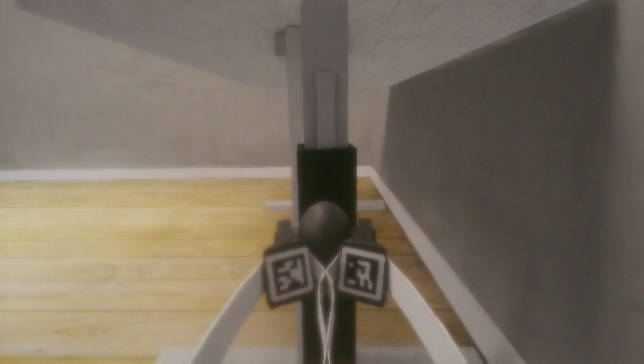

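Slipped. Deeper, harder, shorter pull.

Request:
{"method": "execute_actions", "body": {"actions": [{"r1":{"joints":{"gripper_m":0.042}}}], "cameras": []}}

Request:
{"method": "execute_actions", "body": {"actions": [{"r1":{"joints":{"arm_m":0.188}}}], "cameras": []}}

Request:
{"method": "execute_actions", "body": {"actions": [{"r1":{"joints":{"gripper_m":-0.06}}}], "cameras": ["r1_wrist_camera"]}}

Request:
{"method": "execute_actions", "body": {"actions": [{"r1":{"joints":{"arm_m":0.17}}}], "cameras": ["r1_wrist_camera"]}}

Request:
{"method": "execute_actions", "body": {"actions": [{"benchr":{"joints":{"joint2_rad":1.95,"joint3_rad":0.95,"joint4_rad":1.05}}}], "cameras": ["r1_head_camera"]}}

Scene clock: 198.93 s.
r1.base_odometry: x=+2.189 y=+1.397 heading=-2.064 (m, m, rad; r1's odometry frame)
r1.turned_by_wheels: +0.000 (rad since the last result)
r1.turned_by_imu: -0.001 (rad since the last result)
r1.base_tilt: forward=+1.3 right=-0.8 (deg)
r1.lidar_m: 2.06 0.79 0.59 0.56 0.53 0.39 0.38 0.40 0.55 0.61 3.37 4.44
r1.head_depth_mm: 1340 1318 1076 1267 1240 1209 1107 / 1931 1485 1076 1784 1515 1328 1149 / 845 842 739 1793 1514 1328 - / 2625 1347 748 1273 1448 1292 1133 / 2624 1340 1075 1897 1519 1327 1158 / 2751 2886 1079 1897 1555 1326 1148 / 2741 3001 2302 1905 1562 1324 1146
r1.base_status: not commanded
r1.joint_positions: lift_m=+0.383 arm_m=+0.150 wrist_yaw_rad=-0.003 wrist_pitch_rad=-0.014 wrist_roll_rad=+0.004 gripper_m=+0.042 head_pan_rad=-1.563 head_tilt_rad=-0.692
r1.joint_status: all done
r1.motor_effort: left_wheel=-1(1) right_wheel=+1(1) lift_m=+31(31) arm_m=-3(3) wrist_yaw_rad=+1(1) wrist_pitch_rad=+8(9) wrist_roll_rad=-2(2) gripper_m=+0(83) head_pan_rad=-2(2) head_tilt_rad=-5(5) (%)
r1.hand_pose: x=-0.0221 y=-0.5512 z=+0.4944 quat_wxyz=(+0.706, +0.004, -0.708, -0.006) (m; r1's base frame)
r1.wrist_depth_mm: - 521 529 429 547 557 441 / - - - 544 - 666 443 / - - - 567 - 660 442 / - - - 220 - 666 443 / - - - 222 - 669 444 / - - - 235 915 677 443 / 833 831 815 246 795 634 445
benchl.joint_positions: joint1_rad=-1.588 joint2_rad=+0.801 joint3_rad=+0.704 joint4_rad=-1.515 joint5_rad=-0.007 joint6_rad=-0.016 gripper_m=+0.095
benchl.joint_status: not commanded
benchl.hand: x=-0.0023 y=-0.1770 z=+0.1670 quat_wxyz=(+0.012, -0.707, -0.707, -0.017) (m; benchl's fixed frame)
benchr.joint_positions: joint1_rad=+1.466 joint2_rad=+2.033 joint3_rad=+0.906 joint4_rad=+1.124 joint5_rad=+0.004 joint6_rad=+1.596 gripper_m=+0.005
benchr.joint_status: not commanded
benchr.hand: x=+0.0704 y=+0.6578 z=+0.0934 quat_wxyz=(-0.029, -0.048, -0.706, -0.706) (m; benchr's fixed frame)
pictures: none
No camera images: the call's "cameras" was empty. Leave "cameras" out to get every camera's image.

Scene clock: 200.27 s.
r1.base_odometry: x=+2.189 y=+1.397 heading=-2.064 (m, m, rad; r1's odometry frame)
r1.turned_by_wheels: +0.000 (rad since the last result)
r1.turned_by_imu: +0.000 (rad since the last result)
r1.base_tilt: forward=+1.4 right=-1.0 (deg)
r1.lidar_m: 2.07 0.79 0.58 0.56 0.53 0.39 0.38 0.40 0.55 0.61 3.36 4.44
r1.head_depth_mm: 1334 1304 1076 1262 1236 1220 1107 / 1941 1482 1079 1783 1510 1326 1161 / 843 849 740 1784 1502 1354 1109 / 2622 1338 749 1268 1453 1288 1129 / 2643 1338 1078 1916 1526 1326 1154 / 2749 2963 1072 1901 1551 1327 1151 / 2761 3001 2315 1897 1562 1330 1148
r1.base_status: not commanded
r1.joint_positions: lift_m=+0.383 arm_m=+0.188 wrist_yaw_rad=-0.002 wrist_pitch_rad=-0.014 wrist_roll_rad=+0.004 gripper_m=+0.042 head_pan_rad=-1.563 head_tilt_rad=-0.692
r1.joint_status: all done
r1.motor_effort: left_wheel=-1(1) right_wheel=+0(0) lift_m=+31(30) arm_m=+2(4) wrist_yaw_rad=+0(1) wrist_pitch_rad=+9(9) wrist_roll_rad=-2(2) gripper_m=+1(0) head_pan_rad=-3(3) head_tilt_rad=-4(4) (%)
r1.hand_pose: x=-0.0220 y=-0.5885 z=+0.4943 quat_wxyz=(+0.706, +0.005, -0.708, -0.006) (m; r1's base frame)
r1.wrist_depth_mm: - 516 528 172 548 557 439 / - - - 178 - 660 436 / - - - 185 - 656 438 / - - - 180 - 651 441 / - - - 185 - 672 438 / - - - 192 930 665 444 / 813 834 809 201 794 623 440
benchl.joint_positions: joint1_rad=-1.588 joint2_rad=+0.801 joint3_rad=+0.704 joint4_rad=-1.515 joint5_rad=-0.007 joint6_rad=-0.016 gripper_m=+0.095
benchl.joint_status: not commanded
benchl.hand: x=-0.0023 y=-0.1770 z=+0.1670 quat_wxyz=(+0.012, -0.707, -0.707, -0.017) (m; benchl's fixed frame)
benchr.joint_positions: joint1_rad=+1.466 joint2_rad=+2.033 joint3_rad=+0.906 joint4_rad=+1.124 joint5_rad=+0.004 joint6_rad=+1.596 gripper_m=+0.005
benchr.joint_status: not commanded
benchr.hand: x=+0.0704 y=+0.6578 z=+0.0934 quat_wxyz=(-0.029, -0.048, -0.706, -0.706) (m; benchr's fixed frame)
pictures: none
No camera images: the call's "cameras" was empty. Leave "cameras" out to get every camera's image.

Scene clock: 201.77 s.
r1.base_odometry: x=+2.189 y=+1.397 heading=-2.064 (m, m, rad; r1's odometry frame)
r1.turned_by_wheels: +0.000 (rad since the last result)
r1.turned_by_imu: -0.001 (rad since the last result)
r1.base_tilt: forward=+1.3 right=-1.0 (deg)
r1.lidar_m: 2.06 0.79 0.58 0.56 0.53 0.39 0.38 0.40 0.55 0.61 3.37 4.43
r1.head_depth_mm: 1342 1306 1079 1263 1245 1212 1110 / 1932 1489 1071 1793 1522 1324 1161 / 829 846 742 1776 1515 1353 1116 / 2634 1334 751 1272 1449 1292 1133 / 2660 1342 1079 1893 1518 1327 1145 / 2753 2927 1079 1891 1551 1326 1147 / 2743 3004 2339 1888 1563 1325 1152
r1.base_status: not commanded
r1.joint_positions: lift_m=+0.383 arm_m=+0.188 wrist_yaw_rad=-0.004 wrist_pitch_rad=-0.012 wrist_roll_rad=-0.006 gripper_m=-0.059 head_pan_rad=-1.563 head_tilt_rad=-0.692
r1.joint_status: all done
r1.motor_effort: left_wheel=-3(3) right_wheel=+7(7) lift_m=+30(31) arm_m=+2(3) wrist_yaw_rad=+1(5) wrist_pitch_rad=+8(9) wrist_roll_rad=+2(2) gripper_m=-32(96) head_pan_rad=-3(3) head_tilt_rad=-5(4) (%)
r1.hand_pose: x=-0.0224 y=-0.5886 z=+0.4947 quat_wxyz=(+0.709, +0.003, -0.705, -0.006) (m; r1's base frame)
r1.wrist_depth_mm: - 523 528 173 525 536 436 / - - - 178 - 656 442 / - - - 184 - 661 436 / - - - 180 - 667 441 / - - - 184 - 661 437 / - - - 193 936 665 436 / 821 824 814 202 815 618 438
benchl.joint_positions: joint1_rad=-1.588 joint2_rad=+0.801 joint3_rad=+0.704 joint4_rad=-1.515 joint5_rad=-0.007 joint6_rad=-0.016 gripper_m=+0.095
benchl.joint_status: not commanded
benchl.hand: x=-0.0023 y=-0.1770 z=+0.1670 quat_wxyz=(+0.012, -0.707, -0.707, -0.017) (m; benchl's fixed frame)
benchr.joint_positions: joint1_rad=+1.466 joint2_rad=+2.033 joint3_rad=+0.906 joint4_rad=+1.124 joint5_rad=+0.004 joint6_rad=+1.596 gripper_m=+0.005
benchr.joint_status: not commanded
benchr.hand: x=+0.0704 y=+0.6578 z=+0.0934 quat_wxyz=(-0.029, -0.048, -0.706, -0.706) (m; benchr's fixed frame)
pictures: r1_wrist_camera
Images, in order (width x height): r1_wrist_camera 644x364.

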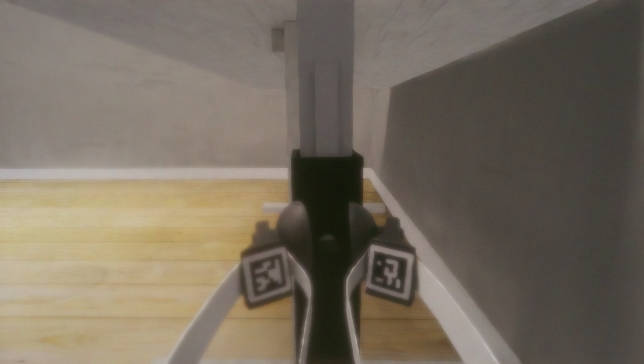

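Scene clock: 202.77 s.
r1.base_odometry: x=+2.189 y=+1.397 heading=-2.064 (m, m, rad; r1's odometry frame)
r1.turned_by_wheels: +0.000 (rad since the last result)
r1.turned_by_imu: +0.000 (rad since the last result)
r1.base_tilt: forward=+1.2 right=-1.1 (deg)
r1.lidar_m: 2.07 0.79 0.58 0.56 0.53 0.39 0.38 0.40 0.55 0.61 3.36 4.44
r1.head_depth_mm: 1339 1304 1077 1262 1236 1207 1105 / 1934 1470 1073 1784 1523 1330 1152 / 831 844 741 1784 1518 1336 1109 / 2660 1344 747 1265 1447 1287 1129 / 2651 1342 1076 1898 1523 1323 1154 / 2730 2908 1077 1909 1554 1323 1148 / 2765 2988 2316 1900 1568 1318 1151
r1.base_status: not commanded
r1.joint_positions: lift_m=+0.383 arm_m=+0.170 wrist_yaw_rad=-0.010 wrist_pitch_rad=+0.003 wrist_roll_rad=-0.005 gripper_m=-0.054 head_pan_rad=-1.563 head_tilt_rad=-0.692
r1.joint_status: all done
r1.on_its_own: gripper_m is held at -0.054, not at your -0.060, by its stall guard, which is still easing
r1.motor_effort: left_wheel=-3(3) right_wheel=+6(8) lift_m=+30(30) arm_m=-2(8) wrist_yaw_rad=+6(6) wrist_pitch_rad=-2(8) wrist_roll_rad=+2(2) gripper_m=-9(32) head_pan_rad=-2(3) head_tilt_rad=-4(5) (%)
r1.hand_pose: x=-0.0239 y=-0.5715 z=+0.4988 quat_wxyz=(+0.709, -0.004, -0.705, -0.002) (m; r1's base frame)
r1.wrist_depth_mm: - 484 488 408 501 495 411 / - - - 530 - 656 432 / - - - 543 - 663 431 / - - - 198 - 665 436 / - - - - - 652 432 / - - - 212 957 651 433 / 856 834 833 220 821 636 435
benchl.joint_positions: joint1_rad=-1.588 joint2_rad=+0.801 joint3_rad=+0.704 joint4_rad=-1.515 joint5_rad=-0.007 joint6_rad=-0.016 gripper_m=+0.095
benchl.joint_status: not commanded
benchl.hand: x=-0.0023 y=-0.1770 z=+0.1670 quat_wxyz=(+0.012, -0.707, -0.707, -0.017) (m; benchl's fixed frame)
benchr.joint_positions: joint1_rad=+1.466 joint2_rad=+2.033 joint3_rad=+0.906 joint4_rad=+1.124 joint5_rad=+0.004 joint6_rad=+1.596 gripper_m=+0.005
benchr.joint_status: not commanded
benchr.hand: x=+0.0704 y=+0.6578 z=+0.0934 quat_wxyz=(-0.029, -0.048, -0.706, -0.706) (m; benchr's fixed frame)
pictures: r1_wrist_camera
Images, in order (width x height): r1_wrist_camera 644x364.

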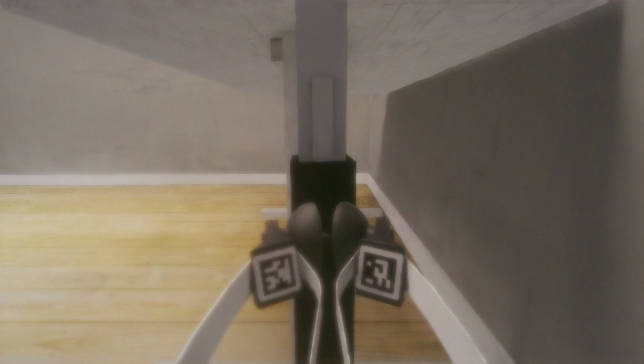

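Scene clock: 203.47 s.
r1.base_odometry: x=+2.189 y=+1.397 heading=-2.064 (m, m, rad; r1's odometry frame)
r1.turned_by_wheels: +0.000 (rad since the last result)
r1.turned_by_imu: +0.000 (rad since the last result)
r1.base_tilt: forward=+1.3 right=-1.0 (deg)
r1.lidar_m: 2.07 0.79 0.58 0.56 0.53 0.39 0.38 0.40 0.55 0.61 3.35 4.44
r1.head_depth_mm: 1337 1304 1075 1260 1239 1214 1114 / 1933 1497 1078 1783 1531 1330 1145 / 826 839 740 1781 1511 1339 1111 / 2620 1339 746 1275 1442 1285 1126 / 2643 1336 1081 1884 1518 1328 1155 / 2746 2911 1079 1891 1553 1327 1155 / 2741 3000 2301 1882 1559 1328 1154
r1.base_status: not commanded
r1.joint_positions: lift_m=+0.383 arm_m=+0.170 wrist_yaw_rad=-0.010 wrist_pitch_rad=+0.003 wrist_roll_rad=-0.005 gripper_m=-0.050 head_pan_rad=-1.563 head_tilt_rad=-0.692
r1.joint_status: not commanded
r1.on_its_own: gripper_m is held at -0.051, not at your -0.060, by its stall guard, which is still easing
r1.motor_effort: left_wheel=-3(3) right_wheel=+6(6) lift_m=+30(31) arm_m=-1(3) wrist_yaw_rad=+5(5) wrist_pitch_rad=-2(2) wrist_roll_rad=+2(2) gripper_m=-6(26) head_pan_rad=-3(3) head_tilt_rad=-5(4) (%)
r1.hand_pose: x=-0.0239 y=-0.5715 z=+0.4988 quat_wxyz=(+0.709, -0.004, -0.705, -0.002) (m; r1's base frame)
r1.wrist_depth_mm: - 488 481 405 498 501 416 / - - - 538 - 653 437 / - - - 550 - 634 431 / - - - 200 - 653 432 / - - - - - 654 431 / - - - 211 982 658 434 / 846 852 833 218 839 634 436
benchl.joint_positions: joint1_rad=-1.588 joint2_rad=+0.801 joint3_rad=+0.704 joint4_rad=-1.515 joint5_rad=-0.007 joint6_rad=-0.016 gripper_m=+0.095
benchl.joint_status: not commanded
benchl.hand: x=-0.0023 y=-0.1770 z=+0.1670 quat_wxyz=(+0.012, -0.707, -0.707, -0.017) (m; benchl's fixed frame)
benchr.joint_positions: joint1_rad=+1.466 joint2_rad=+2.009 joint3_rad=+0.906 joint4_rad=+1.064 joint5_rad=+0.004 joint6_rad=+1.597 gripper_m=+0.006
benchr.joint_status: all done
benchr.hand: x=+0.0705 y=+0.6584 z=+0.0937 quat_wxyz=(-0.029, -0.049, -0.719, -0.693) (m; benchr's fixed frame)
pictures: r1_head_camera (sideways: a quarter turn clockwise sets it upright)
Images, in order (width x height): r1_head_camera 896x504.

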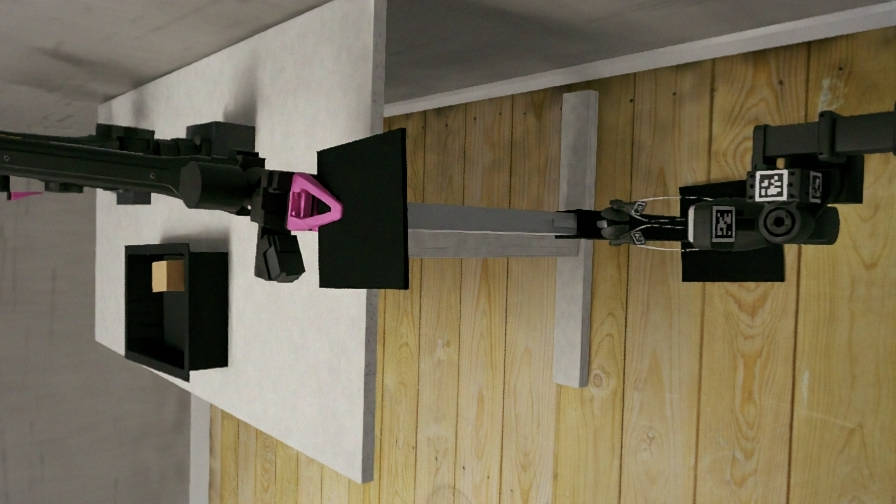

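Request:
{"method": "execute_actions", "body": {"actions": [{"r1":{"joints":{"gripper_m":0.045}},"benchr":{"joints":{"joint2_rad":2.015,"joint3_rad":0.935,"joint4_rad":1.14}}}], "cameras": []}}

Request:
{"method": "execute_actions", "body": {"actions": [{"r1":{"joints":{"arm_m":0.185,"lift_m":0.368}}}], "cameras": ["r1_wrist_camera"]}}

Request:
{"method": "execute_actions", "body": {"actions": [{"r1":{"joints":{"gripper_m":-0.04}}}], "cameras": []}}

Request:
{"method": "execute_actions", "body": {"actions": [{"r1":{"joints":{"arm_m":0.167}}}], "cameras": ["r1_wrist_camera"]}}

Request:
{"method": "execute_actions", "body": {"actions": [{"benchr":{"joints":{"joint2_rad":1.95,"joint3_rad":0.95,"joint4_rad":1.05}}}], "cameras": []}}

Scene clock: 211.70 s.
r1.base_odometry: x=+2.189 y=+1.397 heading=-2.064 (m, m, rad; r1's odometry frame)
r1.turned_by_wheels: +0.000 (rad since the last result)
r1.turned_by_imu: -0.001 (rad since the last result)
r1.base_tilt: forward=+1.2 right=-1.1 (deg)
r1.lidar_m: 2.06 0.79 0.58 0.56 0.53 0.39 0.38 0.40 0.55 0.61 3.33 4.41
r1.head_depth_mm: 1334 1306 1079 1269 1233 1218 1104 / 1950 1480 1076 1787 1515 1320 1152 / 844 843 740 1787 1528 1344 1110 / 2619 1333 749 1275 1441 1295 1126 / 2644 1333 1077 1894 1523 1314 1154 / 2714 2895 1075 1884 1546 1328 1148 / 2761 2995 2325 1885 1554 1329 1146
r1.base_status: not commanded
r1.joint_positions: lift_m=+0.383 arm_m=+0.170 wrist_yaw_rad=-0.003 wrist_pitch_rad=-0.014 wrist_roll_rad=-0.005 gripper_m=+0.045 head_pan_rad=-1.563 head_tilt_rad=-0.692
r1.joint_status: all done
r1.motor_effort: left_wheel=-2(3) right_wheel=+2(6) lift_m=+30(31) arm_m=-2(1) wrist_yaw_rad=+0(5) wrist_pitch_rad=+9(9) wrist_roll_rad=+2(2) gripper_m=+0(79) head_pan_rad=-3(3) head_tilt_rad=-5(4) (%)
r1.hand_pose: x=-0.0221 y=-0.5711 z=+0.4944 quat_wxyz=(+0.709, +0.004, -0.705, -0.006) (m; r1's base frame)
r1.wrist_depth_mm: - 527 538 189 540 546 439 / - - - 194 - 653 439 / - - - 200 - 669 438 / - - - 198 - 662 439 / - - - 204 - 658 441 / - - - 213 943 655 438 / 808 811 815 222 796 614 435
benchl.joint_positions: joint1_rad=-1.588 joint2_rad=+0.801 joint3_rad=+0.704 joint4_rad=-1.515 joint5_rad=-0.007 joint6_rad=-0.016 gripper_m=+0.095
benchl.joint_status: not commanded
benchl.hand: x=-0.0023 y=-0.1770 z=+0.1670 quat_wxyz=(+0.012, -0.707, -0.707, -0.017) (m; benchl's fixed frame)
benchr.joint_positions: joint1_rad=+1.466 joint2_rad=+2.024 joint3_rad=+0.906 joint4_rad=+1.103 joint5_rad=+0.004 joint6_rad=+1.597 gripper_m=+0.005
benchr.joint_status: all done
benchr.hand: x=+0.0704 y=+0.6581 z=+0.0937 quat_wxyz=(-0.029, -0.048, -0.711, -0.701) (m; benchr's fixed frame)
pictures: none
No camera images: the call's "cameras" was empty. Leave "cameras" out to get every camera's image.

Scene clock: 212.63 s.
r1.base_odometry: x=+2.189 y=+1.397 heading=-2.064 (m, m, rad; r1's odometry frame)
r1.turned_by_wheels: +0.000 (rad since the last result)
r1.turned_by_imu: +0.000 (rad since the last result)
r1.base_tilt: forward=+1.3 right=-1.0 (deg)
r1.lidar_m: 2.06 0.79 0.58 0.56 0.53 0.39 0.38 0.40 0.55 0.61 3.35 4.45
r1.head_depth_mm: 1338 1314 1078 1266 1237 1214 1113 / 1928 1480 1072 1783 1514 1333 1155 / 843 845 741 1777 1515 1347 1110 / 2614 1339 748 1263 1446 1297 1137 / 2638 1338 1078 1886 1519 1317 1156 / 2711 2993 1079 1893 1563 1331 1156 / 2772 2993 2310 1893 1553 1315 1150
r1.base_status: not commanded
r1.joint_positions: lift_m=+0.368 arm_m=+0.185 wrist_yaw_rad=-0.002 wrist_pitch_rad=-0.015 wrist_roll_rad=-0.005 gripper_m=+0.045 head_pan_rad=-1.563 head_tilt_rad=-0.692
r1.joint_status: all done
r1.motor_effort: left_wheel=-2(2) right_wheel=+2(2) lift_m=+31(30) arm_m=+2(7) wrist_yaw_rad=+1(2) wrist_pitch_rad=+9(9) wrist_roll_rad=+2(2) gripper_m=+1(1) head_pan_rad=-2(3) head_tilt_rad=-4(5) (%)
r1.hand_pose: x=-0.0220 y=-0.5855 z=+0.4792 quat_wxyz=(+0.709, +0.005, -0.705, -0.006) (m; r1's base frame)
r1.wrist_depth_mm: - 591 596 175 592 583 439 / - - - 181 - 671 435 / - - - 179 - 663 440 / - - - 182 - 666 442 / - - - 186 - 652 443 / - - - 197 911 676 437 / 795 793 806 206 786 602 443
benchl.joint_positions: joint1_rad=-1.588 joint2_rad=+0.801 joint3_rad=+0.704 joint4_rad=-1.515 joint5_rad=-0.007 joint6_rad=-0.016 gripper_m=+0.095
benchl.joint_status: not commanded
benchl.hand: x=-0.0023 y=-0.1770 z=+0.1670 quat_wxyz=(+0.012, -0.707, -0.707, -0.017) (m; benchl's fixed frame)
benchr.joint_positions: joint1_rad=+1.466 joint2_rad=+2.024 joint3_rad=+0.906 joint4_rad=+1.103 joint5_rad=+0.004 joint6_rad=+1.597 gripper_m=+0.005
benchr.joint_status: not commanded
benchr.hand: x=+0.0704 y=+0.6581 z=+0.0937 quat_wxyz=(-0.029, -0.048, -0.711, -0.701) (m; benchr's fixed frame)
pictures: r1_wrist_camera
Images, in order (width x height): r1_wrist_camera 644x364.

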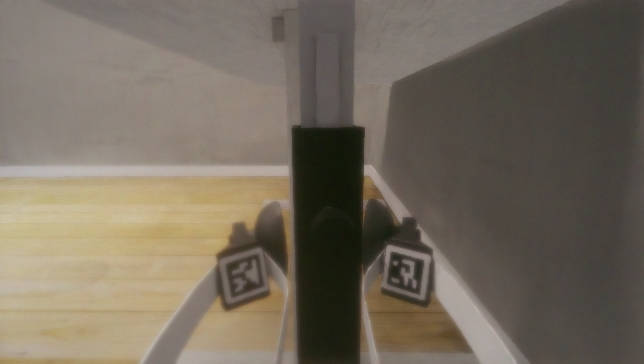

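Scene clock: 213.97 s.
r1.base_odometry: x=+2.189 y=+1.397 heading=-2.064 (m, m, rad; r1's odometry frame)
r1.turned_by_wheels: +0.000 (rad since the last result)
r1.turned_by_imu: +0.000 (rad since the last result)
r1.base_tilt: forward=+1.2 right=-1.1 (deg)
r1.lidar_m: 2.07 0.79 0.58 0.56 0.53 0.39 0.38 0.40 0.55 0.61 3.36 4.44
r1.head_depth_mm: 1346 1304 1076 1263 1240 1211 1106 / 1943 1484 1073 1775 1532 1319 1152 / 832 845 739 1794 1507 1352 1115 / 2628 1342 748 1263 1453 1291 1128 / 2647 1343 1076 1884 1520 1328 1149 / 2736 2923 1071 1904 1562 1326 1149 / 2743 2989 2314 1882 1563 1330 1154
r1.base_status: not commanded
r1.joint_positions: lift_m=+0.368 arm_m=+0.185 wrist_yaw_rad=-0.011 wrist_pitch_rad=-0.016 wrist_roll_rad=-0.003 gripper_m=-0.039 head_pan_rad=-1.563 head_tilt_rad=-0.692
r1.joint_status: all done
r1.motor_effort: left_wheel=-3(3) right_wheel=+6(6) lift_m=+31(32) arm_m=-1(3) wrist_yaw_rad=+7(7) wrist_pitch_rad=+10(10) wrist_roll_rad=+1(2) gripper_m=-24(99) head_pan_rad=-2(3) head_tilt_rad=-4(5) (%)
r1.hand_pose: x=-0.0242 y=-0.5859 z=+0.4788 quat_wxyz=(+0.709, +0.002, -0.706, -0.010) (m; r1's base frame)
r1.wrist_depth_mm: - 594 592 174 607 561 430 / - - - 180 - 652 432 / - - - 181 - 652 435 / - - - 183 - 648 435 / - - - 153 - 650 438 / - - - 197 923 654 434 / 803 780 794 204 778 614 433
benchl.joint_positions: joint1_rad=-1.588 joint2_rad=+0.801 joint3_rad=+0.704 joint4_rad=-1.515 joint5_rad=-0.007 joint6_rad=-0.016 gripper_m=+0.095
benchl.joint_status: not commanded
benchl.hand: x=-0.0023 y=-0.1770 z=+0.1670 quat_wxyz=(+0.012, -0.707, -0.707, -0.017) (m; benchl's fixed frame)
benchr.joint_positions: joint1_rad=+1.466 joint2_rad=+2.024 joint3_rad=+0.906 joint4_rad=+1.103 joint5_rad=+0.004 joint6_rad=+1.597 gripper_m=+0.005
benchr.joint_status: not commanded
benchr.hand: x=+0.0704 y=+0.6581 z=+0.0937 quat_wxyz=(-0.029, -0.048, -0.711, -0.701) (m; benchr's fixed frame)
pictures: none
No camera images: the call's "cameras" was empty. Leave "cameras" out to get every camera's image.

Scene clock: 214.97 s.
r1.base_odometry: x=+2.189 y=+1.397 heading=-2.064 (m, m, rad; r1's odometry frame)
r1.turned_by_wheels: +0.000 (rad since the last result)
r1.turned_by_imu: +0.000 (rad since the last result)
r1.base_tilt: forward=+1.2 right=-0.9 (deg)
r1.lidar_m: 2.07 0.79 0.58 0.56 0.53 0.39 0.38 0.40 0.55 0.61 3.36 4.45
r1.head_depth_mm: 1337 1307 1076 1265 1239 1221 1110 / 1952 1490 1077 1780 1512 1323 1157 / 829 842 738 1778 1522 1343 - / 2621 1336 749 1271 1452 1282 1131 / 2650 1340 1078 1892 1524 1328 1146 / 2711 2929 1073 1891 1556 1323 1161 / 2744 2973 2316 1903 1557 1322 1153
r1.base_status: not commanded
r1.joint_positions: lift_m=+0.368 arm_m=+0.167 wrist_yaw_rad=-0.011 wrist_pitch_rad=-0.018 wrist_roll_rad=-0.003 gripper_m=-0.036 head_pan_rad=-1.563 head_tilt_rad=-0.692
r1.joint_status: all done
r1.motor_effort: left_wheel=-3(3) right_wheel=+6(6) lift_m=+32(31) arm_m=-2(10) wrist_yaw_rad=+5(6) wrist_pitch_rad=+11(11) wrist_roll_rad=+2(2) gripper_m=-20(24) head_pan_rad=-2(2) head_tilt_rad=-5(4) (%)
r1.hand_pose: x=-0.0242 y=-0.5680 z=+0.4784 quat_wxyz=(+0.708, +0.003, -0.706, -0.010) (m; r1's base frame)
r1.wrist_depth_mm: - 587 601 191 610 565 427 / - - - 533 - 654 432 / - - - 199 - 645 435 / - - - 202 - 651 431 / - - - - - 656 435 / - - - 216 901 658 434 / 799 795 780 225 789 636 432
benchl.joint_positions: joint1_rad=-1.588 joint2_rad=+0.801 joint3_rad=+0.704 joint4_rad=-1.515 joint5_rad=-0.007 joint6_rad=-0.016 gripper_m=+0.095
benchl.joint_status: not commanded
benchl.hand: x=-0.0023 y=-0.1770 z=+0.1670 quat_wxyz=(+0.012, -0.707, -0.707, -0.017) (m; benchl's fixed frame)
benchr.joint_positions: joint1_rad=+1.466 joint2_rad=+2.024 joint3_rad=+0.906 joint4_rad=+1.103 joint5_rad=+0.004 joint6_rad=+1.597 gripper_m=+0.005
benchr.joint_status: not commanded
benchr.hand: x=+0.0704 y=+0.6581 z=+0.0937 quat_wxyz=(-0.029, -0.048, -0.711, -0.701) (m; benchr's fixed frame)
pictures: r1_wrist_camera
Images, in order (width x height): r1_wrist_camera 644x364.

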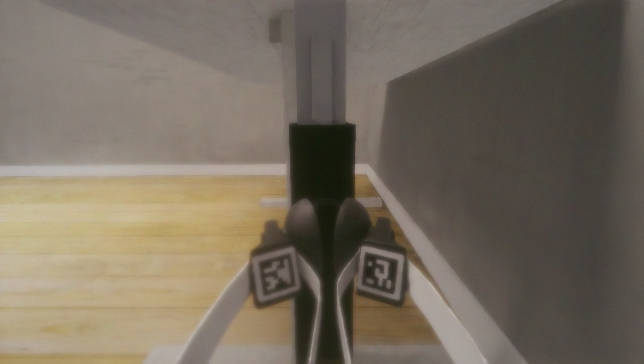

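Scene clock: 215.63 s.
r1.base_odometry: x=+2.189 y=+1.397 heading=-2.064 (m, m, rad; r1's odometry frame)
r1.turned_by_wheels: +0.000 (rad since the last result)
r1.turned_by_imu: +0.000 (rad since the last result)
r1.base_tilt: forward=+1.3 right=-0.9 (deg)
r1.lidar_m: 2.08 0.79 0.58 0.57 0.53 0.39 0.38 0.40 0.55 0.61 3.37 4.44
r1.head_depth_mm: 1342 1295 1076 1268 1245 1214 1110 / 1928 1476 1074 1779 1524 1326 1160 / 828 839 739 1797 1513 1332 - / 2641 1336 746 1276 1462 1291 1128 / 2649 1338 1076 1892 1521 1323 1156 / 2712 2910 1079 1903 1557 1325 1150 / 2746 2975 2295 1902 1557 1330 1151
r1.base_status: not commanded
r1.joint_positions: lift_m=+0.368 arm_m=+0.167 wrist_yaw_rad=-0.011 wrist_pitch_rad=-0.018 wrist_roll_rad=-0.003 gripper_m=-0.036 head_pan_rad=-1.563 head_tilt_rad=-0.692
r1.joint_status: not commanded
r1.motor_effort: left_wheel=-3(3) right_wheel=+6(6) lift_m=+31(31) arm_m=-2(3) wrist_yaw_rad=+7(6) wrist_pitch_rad=+11(11) wrist_roll_rad=+2(1) gripper_m=-20(21) head_pan_rad=-3(3) head_tilt_rad=-5(5) (%)
r1.hand_pose: x=-0.0242 y=-0.5680 z=+0.4784 quat_wxyz=(+0.708, +0.003, -0.706, -0.010) (m; r1's base frame)
r1.wrist_depth_mm: - 596 592 191 610 560 435 / - - - 534 - 654 433 / - - - 198 - 661 433 / - - - 201 - 655 428 / - - - - - 652 436 / - - - 218 927 654 431 / 790 788 778 224 786 633 434
benchl.joint_positions: joint1_rad=-1.588 joint2_rad=+0.801 joint3_rad=+0.704 joint4_rad=-1.515 joint5_rad=-0.007 joint6_rad=-0.016 gripper_m=+0.095
benchl.joint_status: not commanded
benchl.hand: x=-0.0023 y=-0.1770 z=+0.1670 quat_wxyz=(+0.012, -0.707, -0.707, -0.017) (m; benchl's fixed frame)
benchr.joint_positions: joint1_rad=+1.466 joint2_rad=+2.010 joint3_rad=+0.906 joint4_rad=+1.064 joint5_rad=+0.004 joint6_rad=+1.597 gripper_m=+0.006
benchr.joint_status: all done
benchr.hand: x=+0.0705 y=+0.6584 z=+0.0935 quat_wxyz=(-0.029, -0.049, -0.719, -0.692) (m; benchr's fixed frame)
pictures: none
No camera images: the call's "cameras" was empty. Leave "cameras" out to get every camera's image.


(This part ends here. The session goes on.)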